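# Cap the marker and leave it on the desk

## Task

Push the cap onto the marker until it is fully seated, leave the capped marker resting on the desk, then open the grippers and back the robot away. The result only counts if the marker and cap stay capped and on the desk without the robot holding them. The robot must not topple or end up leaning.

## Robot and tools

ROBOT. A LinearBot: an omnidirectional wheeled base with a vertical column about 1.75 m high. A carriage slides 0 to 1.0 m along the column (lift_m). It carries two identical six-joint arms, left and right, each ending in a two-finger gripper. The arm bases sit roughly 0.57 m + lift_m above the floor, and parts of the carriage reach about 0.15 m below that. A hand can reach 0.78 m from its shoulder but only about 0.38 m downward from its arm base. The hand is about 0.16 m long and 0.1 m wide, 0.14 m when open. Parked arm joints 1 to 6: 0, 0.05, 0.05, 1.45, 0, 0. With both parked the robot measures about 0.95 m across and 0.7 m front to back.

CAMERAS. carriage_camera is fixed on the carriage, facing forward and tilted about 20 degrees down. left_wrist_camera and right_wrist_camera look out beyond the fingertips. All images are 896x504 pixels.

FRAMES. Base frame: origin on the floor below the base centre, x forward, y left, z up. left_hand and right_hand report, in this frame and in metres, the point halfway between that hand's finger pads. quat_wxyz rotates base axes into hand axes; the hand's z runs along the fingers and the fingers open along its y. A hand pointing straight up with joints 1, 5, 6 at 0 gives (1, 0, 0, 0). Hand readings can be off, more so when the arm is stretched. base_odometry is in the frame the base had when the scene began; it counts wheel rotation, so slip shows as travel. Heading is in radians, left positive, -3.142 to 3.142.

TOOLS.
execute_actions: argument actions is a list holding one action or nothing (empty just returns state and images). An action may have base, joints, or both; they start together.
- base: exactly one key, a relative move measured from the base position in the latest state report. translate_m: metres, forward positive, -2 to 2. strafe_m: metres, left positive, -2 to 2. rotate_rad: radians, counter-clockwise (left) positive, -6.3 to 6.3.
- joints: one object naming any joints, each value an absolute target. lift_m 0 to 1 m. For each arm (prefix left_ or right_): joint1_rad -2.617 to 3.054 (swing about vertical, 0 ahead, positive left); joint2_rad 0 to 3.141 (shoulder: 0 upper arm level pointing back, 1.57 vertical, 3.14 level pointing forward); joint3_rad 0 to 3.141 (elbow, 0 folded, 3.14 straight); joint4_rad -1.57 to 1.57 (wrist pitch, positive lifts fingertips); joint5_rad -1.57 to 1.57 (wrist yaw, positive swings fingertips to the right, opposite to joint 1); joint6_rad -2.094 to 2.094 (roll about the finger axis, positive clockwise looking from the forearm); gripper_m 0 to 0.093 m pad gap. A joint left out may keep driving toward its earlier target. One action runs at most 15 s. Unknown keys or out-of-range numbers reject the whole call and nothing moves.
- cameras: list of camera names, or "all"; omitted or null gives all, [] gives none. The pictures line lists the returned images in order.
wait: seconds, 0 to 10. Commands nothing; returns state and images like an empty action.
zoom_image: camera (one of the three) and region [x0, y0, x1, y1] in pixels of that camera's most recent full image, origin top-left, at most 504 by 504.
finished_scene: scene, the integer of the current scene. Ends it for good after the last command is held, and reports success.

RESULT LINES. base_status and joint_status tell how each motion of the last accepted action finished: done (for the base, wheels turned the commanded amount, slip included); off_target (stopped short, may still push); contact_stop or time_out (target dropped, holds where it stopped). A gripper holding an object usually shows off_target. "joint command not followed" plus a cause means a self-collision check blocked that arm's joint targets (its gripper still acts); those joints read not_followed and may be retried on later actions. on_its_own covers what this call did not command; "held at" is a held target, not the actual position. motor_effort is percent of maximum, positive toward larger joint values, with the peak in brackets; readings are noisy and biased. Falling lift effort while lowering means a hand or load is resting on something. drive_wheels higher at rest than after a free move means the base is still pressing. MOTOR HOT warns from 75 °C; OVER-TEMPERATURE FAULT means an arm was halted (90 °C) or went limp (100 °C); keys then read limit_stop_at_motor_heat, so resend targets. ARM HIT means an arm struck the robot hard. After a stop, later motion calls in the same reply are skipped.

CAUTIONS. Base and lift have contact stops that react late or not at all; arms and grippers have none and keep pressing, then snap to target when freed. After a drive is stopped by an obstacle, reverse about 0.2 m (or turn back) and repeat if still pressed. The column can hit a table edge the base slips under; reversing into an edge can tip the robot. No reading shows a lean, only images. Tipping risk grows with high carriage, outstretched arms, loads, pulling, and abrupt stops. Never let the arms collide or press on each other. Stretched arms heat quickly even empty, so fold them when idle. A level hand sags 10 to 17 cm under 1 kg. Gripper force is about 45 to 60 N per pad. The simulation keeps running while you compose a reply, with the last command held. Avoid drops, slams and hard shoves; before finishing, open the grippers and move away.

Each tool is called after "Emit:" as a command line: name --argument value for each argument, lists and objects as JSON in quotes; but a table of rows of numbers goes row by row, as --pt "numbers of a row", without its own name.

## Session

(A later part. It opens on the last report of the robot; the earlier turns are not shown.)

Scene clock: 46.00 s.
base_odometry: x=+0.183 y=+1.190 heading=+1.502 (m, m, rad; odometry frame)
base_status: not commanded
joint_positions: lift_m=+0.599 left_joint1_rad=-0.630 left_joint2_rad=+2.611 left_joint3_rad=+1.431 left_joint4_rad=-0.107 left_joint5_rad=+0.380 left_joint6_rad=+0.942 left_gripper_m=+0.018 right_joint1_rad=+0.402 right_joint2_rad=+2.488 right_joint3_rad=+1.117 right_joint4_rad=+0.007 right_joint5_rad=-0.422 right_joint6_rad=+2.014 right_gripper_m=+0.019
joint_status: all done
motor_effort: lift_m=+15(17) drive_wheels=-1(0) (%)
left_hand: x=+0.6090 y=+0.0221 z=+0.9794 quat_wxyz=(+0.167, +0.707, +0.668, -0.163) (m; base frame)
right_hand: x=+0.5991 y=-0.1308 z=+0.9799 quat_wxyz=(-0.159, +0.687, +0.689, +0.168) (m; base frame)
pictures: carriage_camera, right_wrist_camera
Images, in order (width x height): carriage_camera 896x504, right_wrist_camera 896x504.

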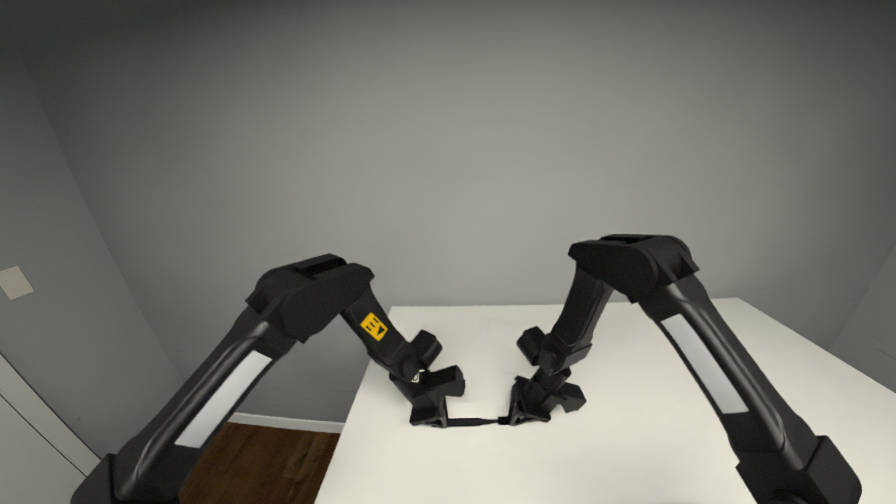

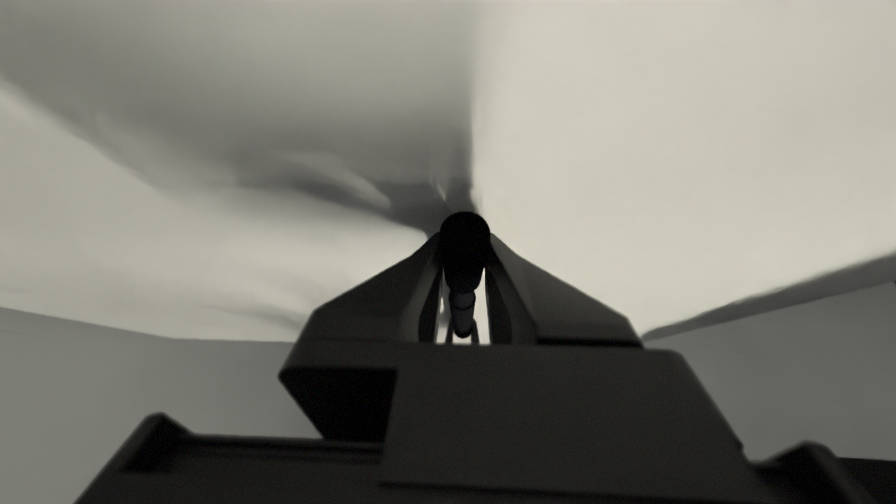

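Emit:
execute_actions --actions '[{"joints": {"lift_m": 0.595}}]' --cameras '["carriage_camera", "right_wrist_camera"]'

Emit:
zoom_image --camera "carriage_camera" --region '[430, 390, 550, 440]'

Emit:
zoom_image --camera "right_wrist_camera" --region '[400, 200, 540, 350]'

Scene clock: 46.60 s.
base_odometry: x=+0.183 y=+1.190 heading=+1.502 (m, m, rad; odometry frame)
base_status: not commanded
joint_positions: lift_m=+0.595 left_joint1_rad=-0.630 left_joint2_rad=+2.604 left_joint3_rad=+1.431 left_joint4_rad=-0.102 left_joint5_rad=+0.386 left_joint6_rad=+0.942 left_gripper_m=+0.018 right_joint1_rad=+0.402 right_joint2_rad=+2.488 right_joint3_rad=+1.117 right_joint4_rad=+0.013 right_joint5_rad=-0.437 right_joint6_rad=+2.014 right_gripper_m=+0.019
joint_status: all done
motor_effort: lift_m=+15(15) drive_wheels=+0(0) (%)
left_hand: x=+0.6106 y=+0.0197 z=+0.9790 quat_wxyz=(+0.172, +0.707, +0.666, -0.165) (m; base frame)
right_hand: x=+0.5993 y=-0.1282 z=+0.9773 quat_wxyz=(-0.165, +0.684, +0.689, +0.173) (m; base frame)
pictures: carriage_camera, right_wrist_camera
Images, in order (width x height): carriage_camera 896x504, right_wrist_camera 896x504.

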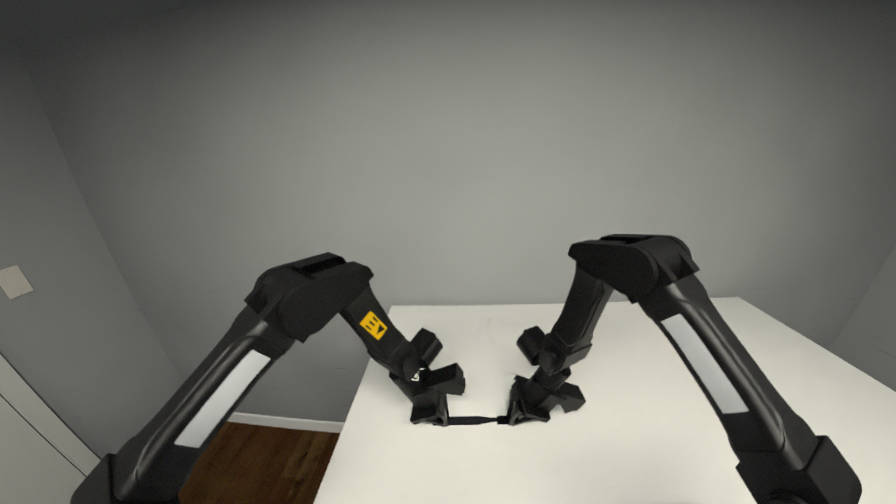

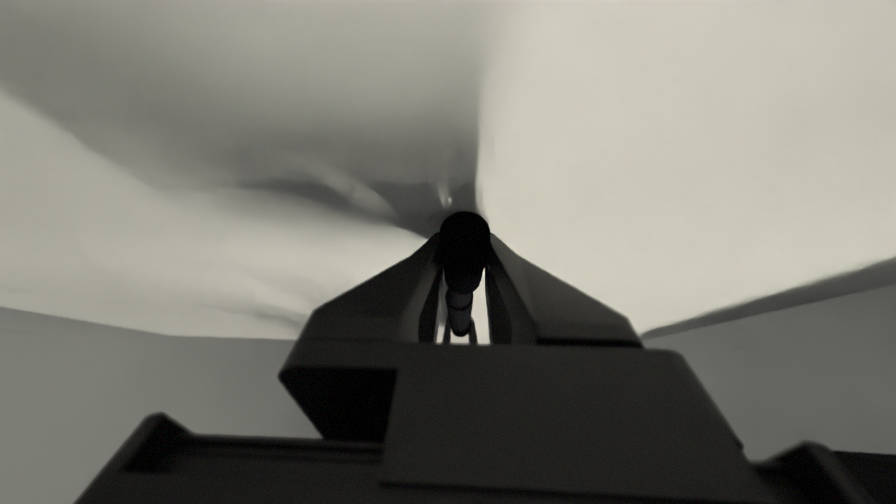

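Region (430, 390, 550, 440) of carriage_camera's 896x504 image, scaled by 4.200, with more detail than that image has; it fills the top 210 rows of this view, and the rest is white.

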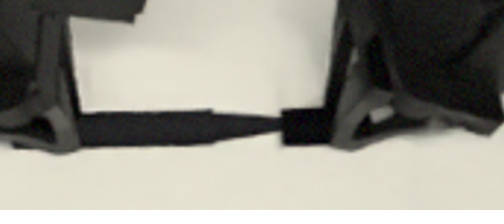

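Region (400, 200, 540, 350) of right_wrist_camera's 896x504 image, scaled by 3.360, with more detail than that image has; it fills the left 470 columns of this view, and the rest is white.

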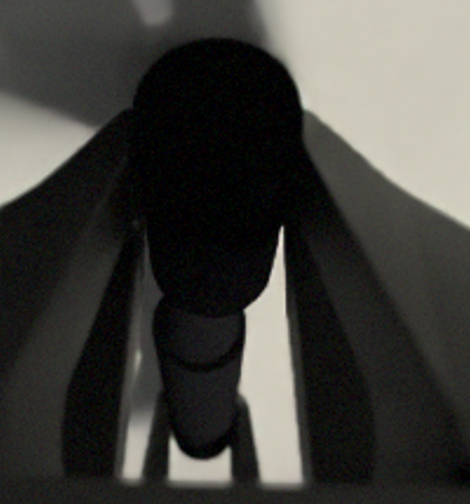

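Emit:
execute_actions --actions '[{"joints": {"left_joint1_rad": -0.67, "left_joint2_rad": 2.612, "left_joint3_rad": 1.482, "left_joint4_rad": -0.118, "left_joint5_rad": 0.375, "left_joint6_rad": 0.913, "right_joint4_rad": 0.015, "right_joint5_rad": -0.44}}]' --cameras '["carriage_camera", "right_wrist_camera"]'

Emit:
zoom_image --camera "carriage_camera" --region '[430, 390, 550, 440]'

Emit:
zoom_image --camera "right_wrist_camera" --region '[400, 200, 540, 350]'

Scene clock: 47.60 s.
base_odometry: x=+0.183 y=+1.190 heading=+1.502 (m, m, rad; odometry frame)
base_status: not commanded
joint_positions: lift_m=+0.595 left_joint1_rad=-0.667 left_joint2_rad=+2.607 left_joint3_rad=+1.464 left_joint4_rad=-0.113 left_joint5_rad=+0.374 left_joint6_rad=+0.917 left_gripper_m=+0.018 right_joint1_rad=+0.402 right_joint2_rad=+2.488 right_joint3_rad=+1.117 right_joint4_rad=+0.014 right_joint5_rad=-0.441 right_joint6_rad=+2.014 right_gripper_m=+0.019
joint_status: all done
motor_effort: lift_m=+15(15) drive_wheels=-1(0) (%)
left_hand: x=+0.6081 y=+0.0024 z=+0.9835 quat_wxyz=(+0.176, +0.711, +0.661, -0.163) (m; base frame)
right_hand: x=+0.5991 y=-0.1275 z=+0.9776 quat_wxyz=(-0.167, +0.684, +0.689, +0.174) (m; base frame)
pictures: carriage_camera, right_wrist_camera
Images, in order (width x height): carriage_camera 896x504, right_wrist_camera 896x504.

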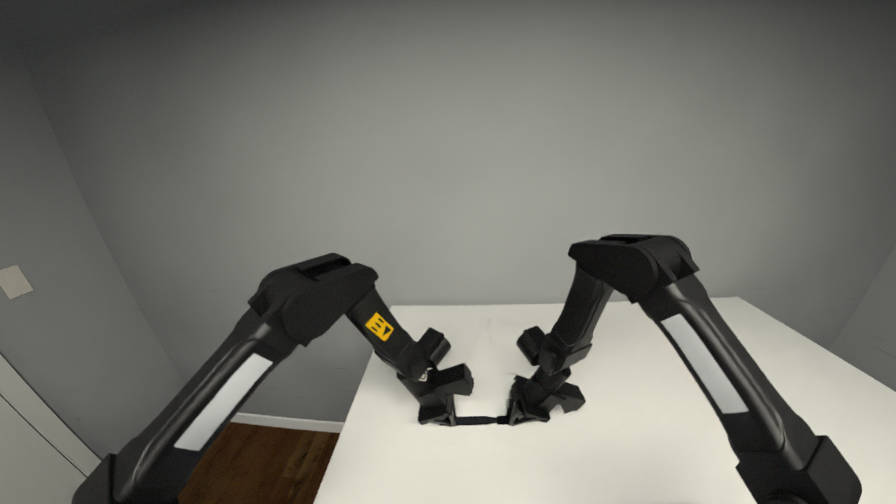

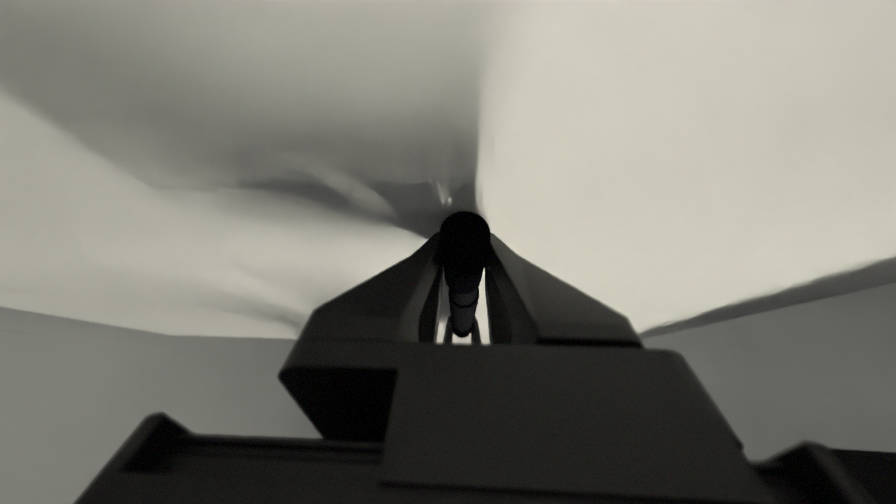

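Region (430, 390, 550, 440) of carriage_camera's 896x504 image, scaled by 4.200, with more detail than that image has; it fills the top 210 rows of this view, and the rest is white.

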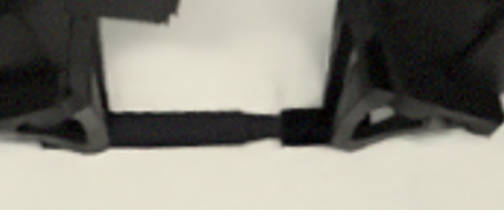

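Region (400, 200, 540, 350) of right_wrist_camera's 896x504 image, scaled by 3.360, with more detail than that image has; it fills the left 470 columns of this view, and the rest is white.

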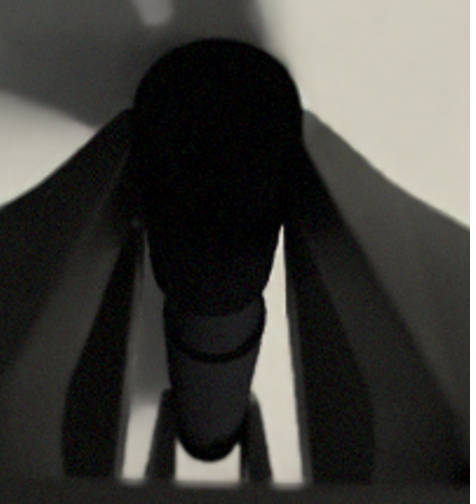

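Emit:
execute_actions --actions '[{"joints": {"left_joint1_rad": -0.697, "left_joint2_rad": 2.643, "left_joint3_rad": 1.54, "left_joint4_rad": -0.14, "left_joint5_rad": 0.364, "left_joint6_rad": 0.883}}]'

Emit:
zoom_image --camera "carriage_camera" --region '[430, 350, 590, 440]'

Scene clock: 48.47 s.
base_odometry: x=+0.183 y=+1.190 heading=+1.502 (m, m, rad; odometry frame)
base_status: not commanded
joint_positions: lift_m=+0.595 left_joint1_rad=-0.692 left_joint2_rad=+2.634 left_joint3_rad=+1.520 left_joint4_rad=-0.136 left_joint5_rad=+0.367 left_joint6_rad=+0.889 left_gripper_m=+0.018 right_joint1_rad=+0.402 right_joint2_rad=+2.488 right_joint3_rad=+1.117 right_joint4_rad=+0.014 right_joint5_rad=-0.441 right_joint6_rad=+2.014 right_gripper_m=+0.019
joint_status: all done
motor_effort: lift_m=+15(14) drive_wheels=-3(0) (%)
left_hand: x=+0.6086 y=-0.0118 z=+0.9820 quat_wxyz=(+0.174, +0.710, +0.662, -0.164) (m; base frame)
right_hand: x=+0.5991 y=-0.1275 z=+0.9776 quat_wxyz=(-0.167, +0.684, +0.689, +0.174) (m; base frame)
pictures: carriage_camera, left_wrist_camera, right_wrist_camera
Images, in order (width x height): carriage_camera 896x504, left_wrist_camera 896x504, right_wrist_camera 896x504.

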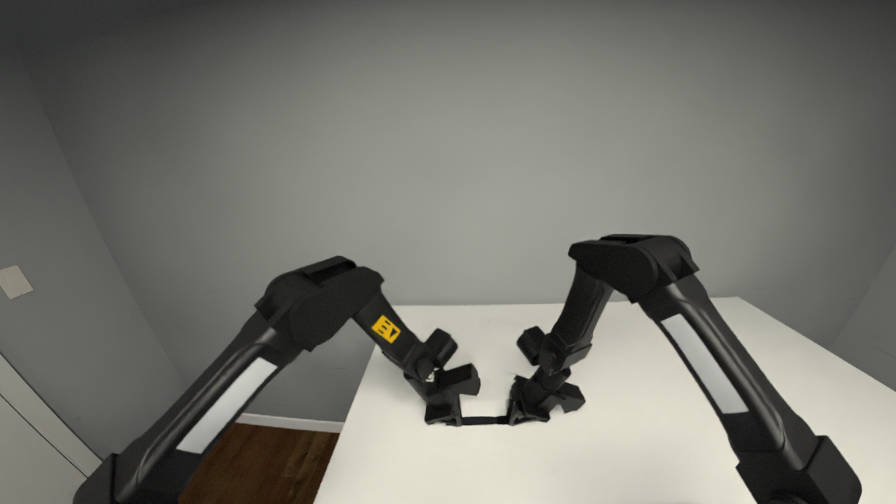

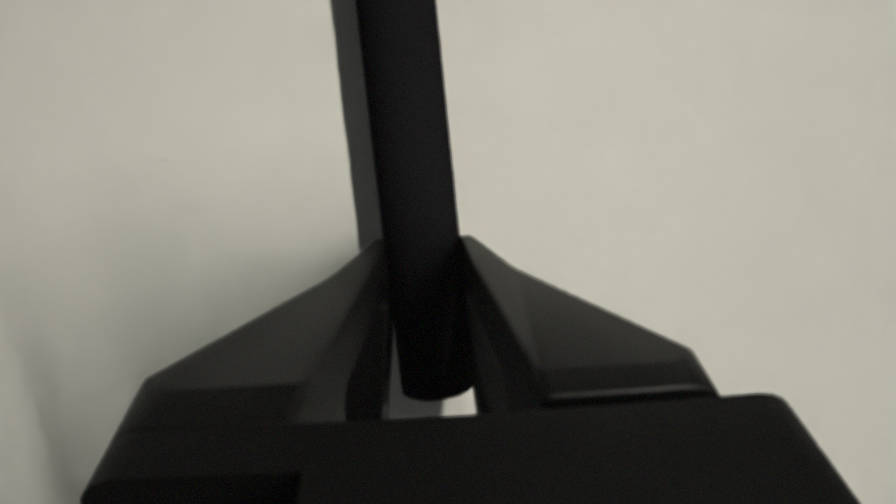

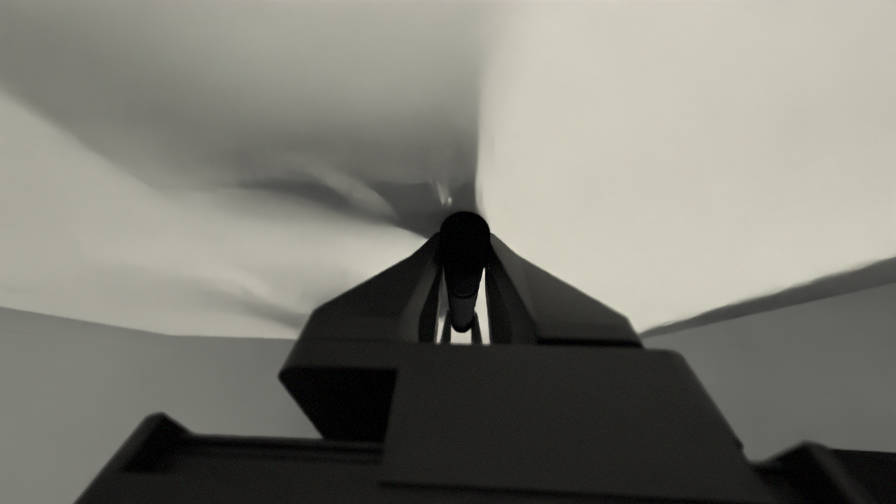

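Region (430, 350, 590, 440) of carriage_camera's 896x504 image, scaled by 3.150, with more detail than that image has; it fills the top 284 rows of this view, and the rest is white.

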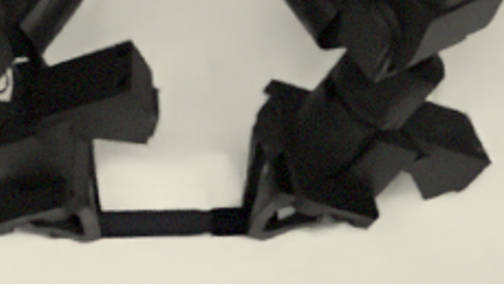

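Emit:
execute_actions --actions '[{"joints": {"left_joint1_rad": -0.725, "left_joint2_rad": 2.645, "left_joint3_rad": 1.585, "left_joint4_rad": -0.09, "left_joint5_rad": 0.41, "left_joint6_rad": 0.868, "right_joint1_rad": 0.418, "right_joint2_rad": 2.482, "right_joint3_rad": 1.127, "right_joint4_rad": 0.05, "right_joint5_rad": -0.5}}]' --cameras '["carriage_camera", "right_wrist_camera"]'

Emit:
zoom_image --camera "carriage_camera" --region '[430, 390, 550, 440]'

Scene clock: 49.70 s.
base_odometry: x=+0.183 y=+1.190 heading=+1.502 (m, m, rad; odometry frame)
base_status: not commanded
joint_positions: lift_m=+0.595 left_joint1_rad=-0.699 left_joint2_rad=+2.648 left_joint3_rad=+1.546 left_joint4_rad=-0.144 left_joint5_rad=+0.375 left_joint6_rad=+0.875 left_gripper_m=+0.018 right_joint1_rad=+0.404 right_joint2_rad=+2.488 right_joint3_rad=+1.117 right_joint4_rad=+0.023 right_joint5_rad=-0.451 right_joint6_rad=+2.014 right_gripper_m=+0.019
joint_status: left_joint1_rad off_target (ended at -0.699, target -0.725); left_joint4_rad off_target (ended at -0.144, target -0.090); left_joint5_rad off_target (ended at +0.375, target +0.410); right_joint5_rad off_target (ended at -0.451, target -0.500); the others done
motor_effort: lift_m=+15(15) drive_wheels=-1(1) (%)
left_hand: x=+0.6089 y=-0.0186 z=+0.9815 quat_wxyz=(+0.175, +0.708, +0.663, -0.169) (m; base frame)
right_hand: x=+0.6001 y=-0.1249 z=+0.9788 quat_wxyz=(-0.169, +0.681, +0.689, +0.180) (m; base frame)
pictures: carriage_camera, right_wrist_camera
Images, in order (width x height): carriage_camera 896x504, right_wrist_camera 896x504.

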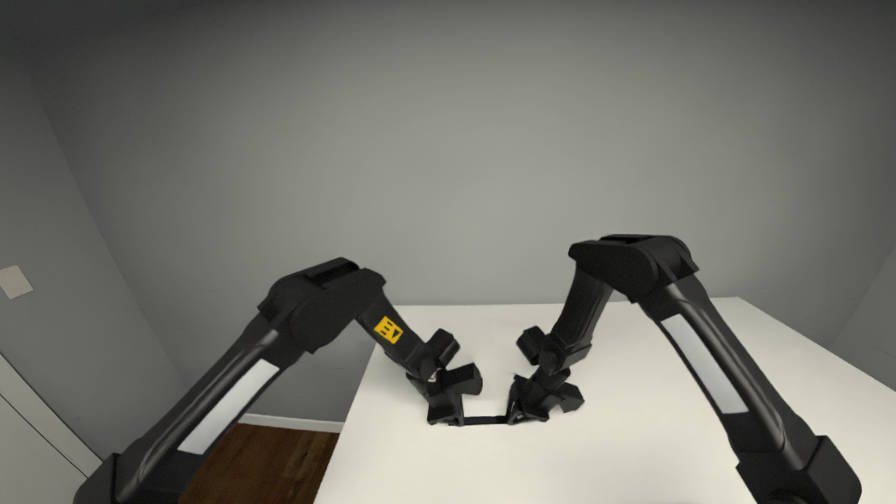

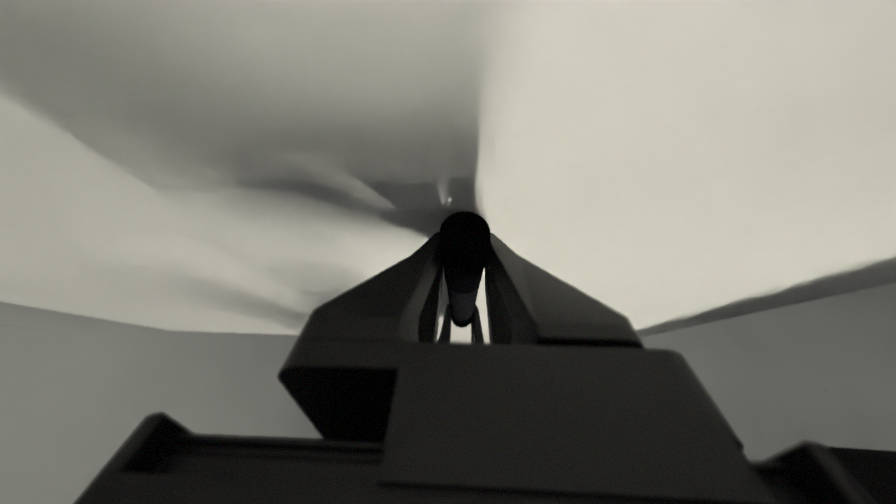

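Region (430, 390, 550, 440) of carriage_camera's 896x504 image, scaled by 4.200, with more detail than that image has; it fills the top 210 rows of this view, and the rest is white.

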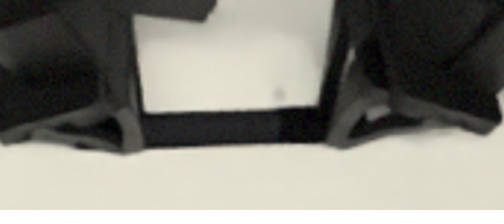

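Emit:
execute_actions --actions '[{"joints": {"left_joint1_rad": -0.745, "left_joint2_rad": 2.63, "left_joint3_rad": 1.595, "left_joint4_rad": -0.005, "left_joint5_rad": 0.475, "right_joint1_rad": 0.44, "right_joint2_rad": 2.475, "right_joint3_rad": 1.14, "right_joint4_rad": 0.1, "right_joint5_rad": -0.585}}]' --cameras '["carriage_camera", "right_wrist_camera"]'

Emit:
zoom_image --camera "carriage_camera" --region '[430, 390, 550, 440]'

Scene clock: 50.43 s.
base_odometry: x=+0.183 y=+1.190 heading=+1.502 (m, m, rad; odometry frame)
base_status: not commanded
joint_positions: lift_m=+0.595 left_joint1_rad=-0.703 left_joint2_rad=+2.648 left_joint3_rad=+1.550 left_joint4_rad=-0.147 left_joint5_rad=+0.377 left_joint6_rad=+0.875 left_gripper_m=+0.018 right_joint1_rad=+0.405 right_joint2_rad=+2.488 right_joint3_rad=+1.117 right_joint4_rad=+0.021 right_joint5_rad=-0.458 right_joint6_rad=+2.014 right_gripper_m=+0.019
joint_status: left_joint1_rad off_target (ended at -0.703, target -0.745); left_joint4_rad off_target (ended at -0.148, target -0.005); left_joint5_rad off_target (ended at +0.377, target +0.475); right_joint1_rad off_target (ended at +0.404, target +0.440); right_joint4_rad off_target (ended at +0.021, target +0.100); right_joint5_rad off_target (ended at -0.458, target -0.585); the others done
motor_effort: lift_m=+15(15) drive_wheels=+0(1) (%)
left_hand: x=+0.6078 y=-0.0204 z=+0.9822 quat_wxyz=(+0.174, +0.709, +0.662, -0.171) (m; base frame)
right_hand: x=+0.5989 y=-0.1238 z=+0.9792 quat_wxyz=(-0.173, +0.680, +0.689, +0.180) (m; base frame)
pictures: carriage_camera, right_wrist_camera
Images, in order (width x height): carriage_camera 896x504, right_wrist_camera 896x504.

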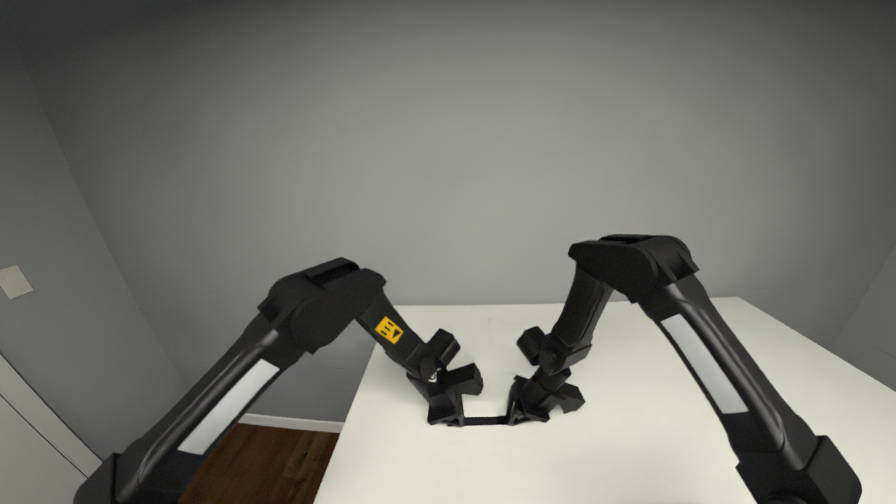

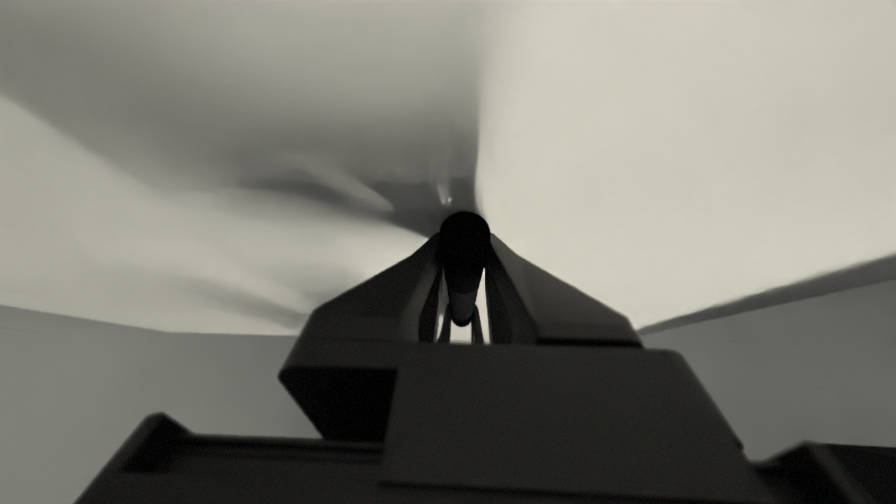

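Region (430, 390, 550, 440) of carriage_camera's 896x504 image, scaled by 4.200, with more detail than that image has; it fills the top 210 rows of this view, and the rest is white.

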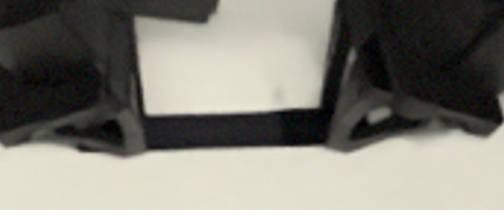

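Emit:
execute_actions --actions '[{"joints": {"left_joint1_rad": -0.7, "left_joint2_rad": 2.65, "left_joint3_rad": 1.546, "left_joint4_rad": -0.148, "left_joint5_rad": 0.372, "right_joint1_rad": 0.403, "right_joint2_rad": 2.488, "right_joint3_rad": 1.117, "right_joint4_rad": 0.018, "right_joint5_rad": -0.448}}]' --cameras '[]'

Emit:
execute_actions --actions '[{"joints": {"left_gripper_m": 0.05, "right_gripper_m": 0.05}}]' --cameras '[]'

Emit:
execute_actions --actions '[{"joints": {"lift_m": 0.67, "right_joint1_rad": 0.2}}]'

Scene clock: 51.40 s.
base_odometry: x=+0.183 y=+1.190 heading=+1.502 (m, m, rad; odometry frame)
base_status: not commanded
joint_positions: lift_m=+0.595 left_joint1_rad=-0.702 left_joint2_rad=+2.650 left_joint3_rad=+1.550 left_joint4_rad=-0.149 left_joint5_rad=+0.371 left_joint6_rad=+0.875 left_gripper_m=+0.018 right_joint1_rad=+0.401 right_joint2_rad=+2.488 right_joint3_rad=+1.117 right_joint4_rad=+0.013 right_joint5_rad=-0.448 right_joint6_rad=+2.014 right_gripper_m=+0.019
joint_status: all done
motor_effort: lift_m=+15(15) drive_wheels=-1(1) (%)
left_hand: x=+0.6082 y=-0.0187 z=+0.9808 quat_wxyz=(+0.172, +0.709, +0.663, -0.168) (m; base frame)
right_hand: x=+0.5989 y=-0.1273 z=+0.9781 quat_wxyz=(-0.170, +0.684, +0.688, +0.175) (m; base frame)
pictures: none
No camera images: the call's "cameras" was empty. Leave "cameras" out to get every camera's image.

Scene clock: 51.97 s.
base_odometry: x=+0.183 y=+1.190 heading=+1.502 (m, m, rad; odometry frame)
base_status: not commanded
joint_positions: lift_m=+0.595 left_joint1_rad=-0.702 left_joint2_rad=+2.650 left_joint3_rad=+1.550 left_joint4_rad=-0.149 left_joint5_rad=+0.371 left_joint6_rad=+0.875 left_gripper_m=+0.050 right_joint1_rad=+0.401 right_joint2_rad=+2.488 right_joint3_rad=+1.117 right_joint4_rad=+0.013 right_joint5_rad=-0.448 right_joint6_rad=+2.014 right_gripper_m=+0.050
joint_status: all done
motor_effort: lift_m=+15(15) drive_wheels=+0(0) (%)
left_hand: x=+0.6082 y=-0.0187 z=+0.9808 quat_wxyz=(+0.172, +0.709, +0.663, -0.168) (m; base frame)
right_hand: x=+0.5989 y=-0.1273 z=+0.9781 quat_wxyz=(-0.170, +0.684, +0.688, +0.175) (m; base frame)
pictures: none
No camera images: the call's "cameras" was empty. Leave "cameras" out to get every camera's image.

Scene clock: 52.80 s.
base_odometry: x=+0.183 y=+1.190 heading=+1.502 (m, m, rad; odometry frame)
base_status: not commanded
joint_positions: lift_m=+0.670 left_joint1_rad=-0.702 left_joint2_rad=+2.656 left_joint3_rad=+1.550 left_joint4_rad=-0.151 left_joint5_rad=+0.371 left_joint6_rad=+0.875 left_gripper_m=+0.050 right_joint1_rad=+0.194 right_joint2_rad=+2.488 right_joint3_rad=+1.117 right_joint4_rad=+0.017 right_joint5_rad=-0.447 right_joint6_rad=+2.014 right_gripper_m=+0.050
joint_status: all done
motor_effort: lift_m=+19(22) drive_wheels=-4(0) (%)
left_hand: x=+0.6066 y=-0.0173 z=+1.0524 quat_wxyz=(+0.169, +0.709, +0.664, -0.168) (m; base frame)
right_hand: x=+0.6379 y=-0.1988 z=+1.0528 quat_wxyz=(-0.149, +0.751, +0.614, +0.193) (m; base frame)
pictures: carriage_camera, left_wrist_camera, right_wrist_camera
Images, in order (width x height): carriage_camera 896x504, left_wrist_camera 896x504, right_wrist_camera 896x504.

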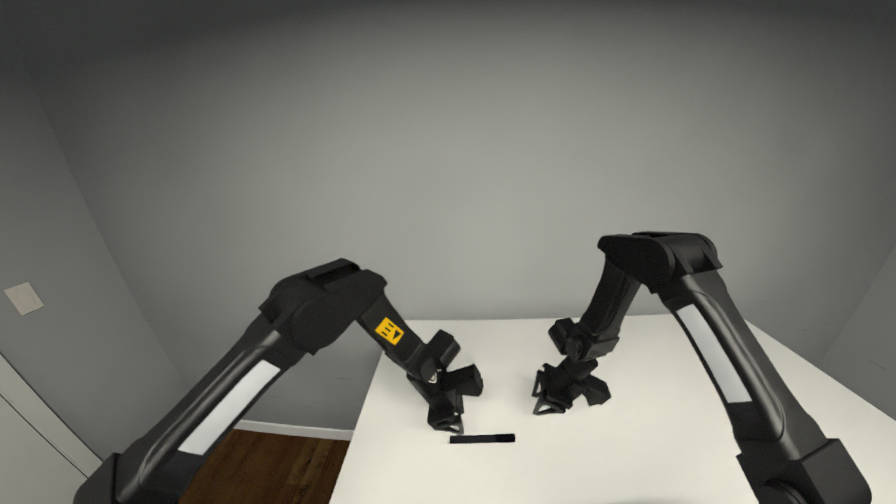

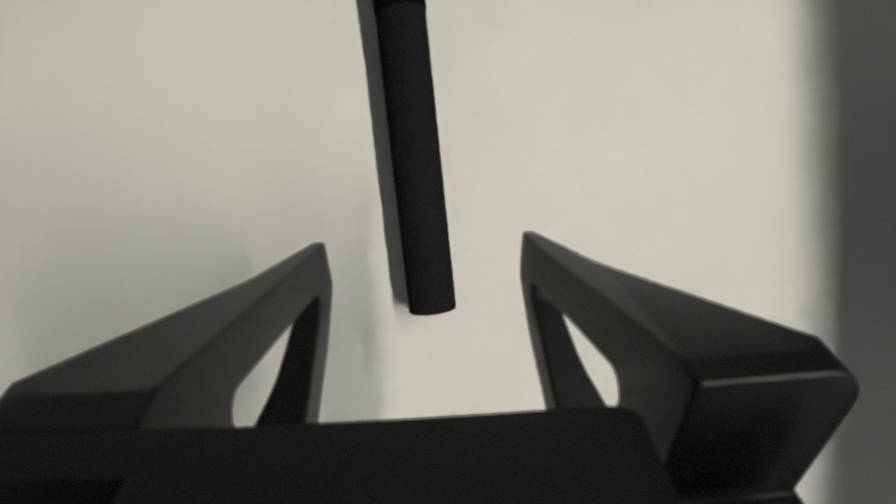

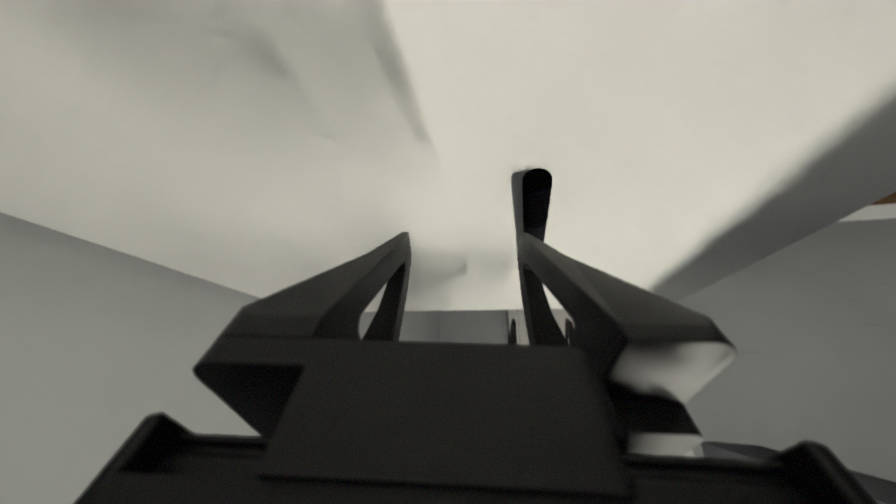

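Emit:
execute_actions --actions '[{"joints": {"left_joint4_rad": 0.05, "left_joint5_rad": 0.55}}]' --cameras '["left_wrist_camera"]'

Scene clock: 53.67 s.
base_odometry: x=+0.183 y=+1.190 heading=+1.502 (m, m, rad; odometry frame)
base_status: not commanded
joint_positions: lift_m=+0.670 left_joint1_rad=-0.702 left_joint2_rad=+2.656 left_joint3_rad=+1.550 left_joint4_rad=+0.036 left_joint5_rad=+0.543 left_joint6_rad=+0.875 left_gripper_m=+0.050 right_joint1_rad=+0.194 right_joint2_rad=+2.488 right_joint3_rad=+1.117 right_joint4_rad=+0.017 right_joint5_rad=-0.447 right_joint6_rad=+2.014 right_gripper_m=+0.050
joint_status: all done
motor_effort: lift_m=+18(19) drive_wheels=-3(4) (%)
left_hand: x=+0.6154 y=-0.0594 z=+1.0811 quat_wxyz=(+0.260, +0.709, +0.611, -0.238) (m; base frame)
right_hand: x=+0.6379 y=-0.1988 z=+1.0528 quat_wxyz=(-0.149, +0.751, +0.614, +0.193) (m; base frame)
pictures: left_wrist_camera
Images, in order (width x height): left_wrist_camera 896x504.

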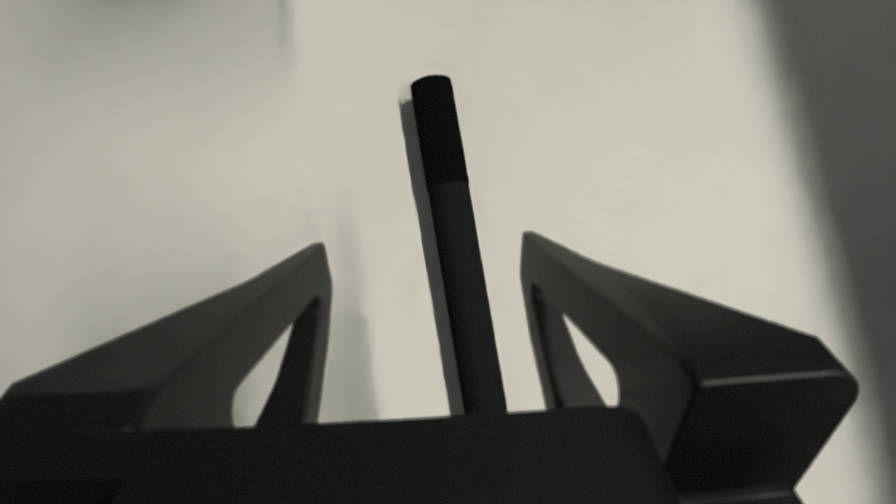

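Emit:
zoom_image --camera "left_wrist_camera" --region '[390, 130, 510, 240]'

Region (390, 130, 510, 240) of left_wrist_camera's 896x504 image, scaled by 4.200, with more detail than that image has; it fills the top 462 rows of this view, and the rest is white.

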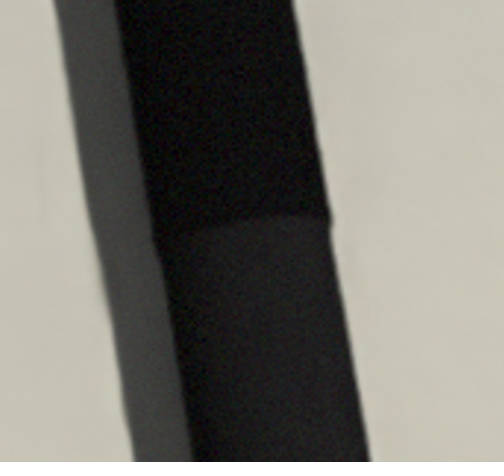

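The joint is flush. Parking the arms and backing away.

Emit:
execute_actions --actions '[{"base": {"translate_m": -0.3}, "joints": {"left_joint1_rad": 0, "left_joint2_rad": 0.05, "left_joint3_rad": 0.05, "left_joint4_rad": 1.45, "left_joint5_rad": 0, "left_joint6_rad": 0, "right_joint1_rad": 0, "right_joint2_rad": 0.05, "right_joint3_rad": 0.05, "right_joint4_rad": 1.45, "right_joint5_rad": 0, "right_joint6_rad": 0}}]' --cameras '["carriage_camera"]'

Scene clock: 56.27 s.
base_odometry: x=+0.162 y=+0.891 heading=+1.502 (m, m, rad; odometry frame)
base_status: done
joint_positions: lift_m=+0.670 left_joint1_rad=-0.005 left_joint2_rad=+0.058 left_joint3_rad=+0.061 left_joint4_rad=+1.453 left_joint5_rad=-0.007 left_joint6_rad=+0.006 left_gripper_m=+0.050 right_joint1_rad=-0.007 right_joint2_rad=+0.064 right_joint3_rad=+0.074 right_joint4_rad=+1.454 right_joint5_rad=-0.006 right_joint6_rad=+0.009 right_gripper_m=+0.050
joint_status: all done
motor_effort: lift_m=+18(18) drive_wheels=-4(12) (%)
left_hand: x=+0.3024 y=+0.3471 z=+1.6645 quat_wxyz=(+0.998, -0.003, +0.057, +0.000) (m; base frame)
right_hand: x=+0.3005 y=-0.3452 z=+1.6678 quat_wxyz=(+0.999, -0.003, +0.054, +0.001) (m; base frame)
pictures: carriage_camera
Images, in order (width x height): carriage_camera 896x504.

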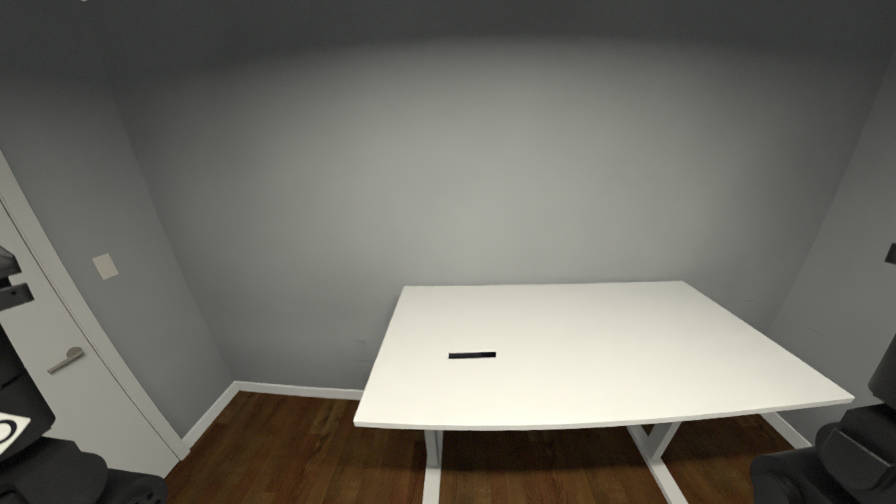

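Emit:
finished_scene --scene 2

The scene is finished: the task was done.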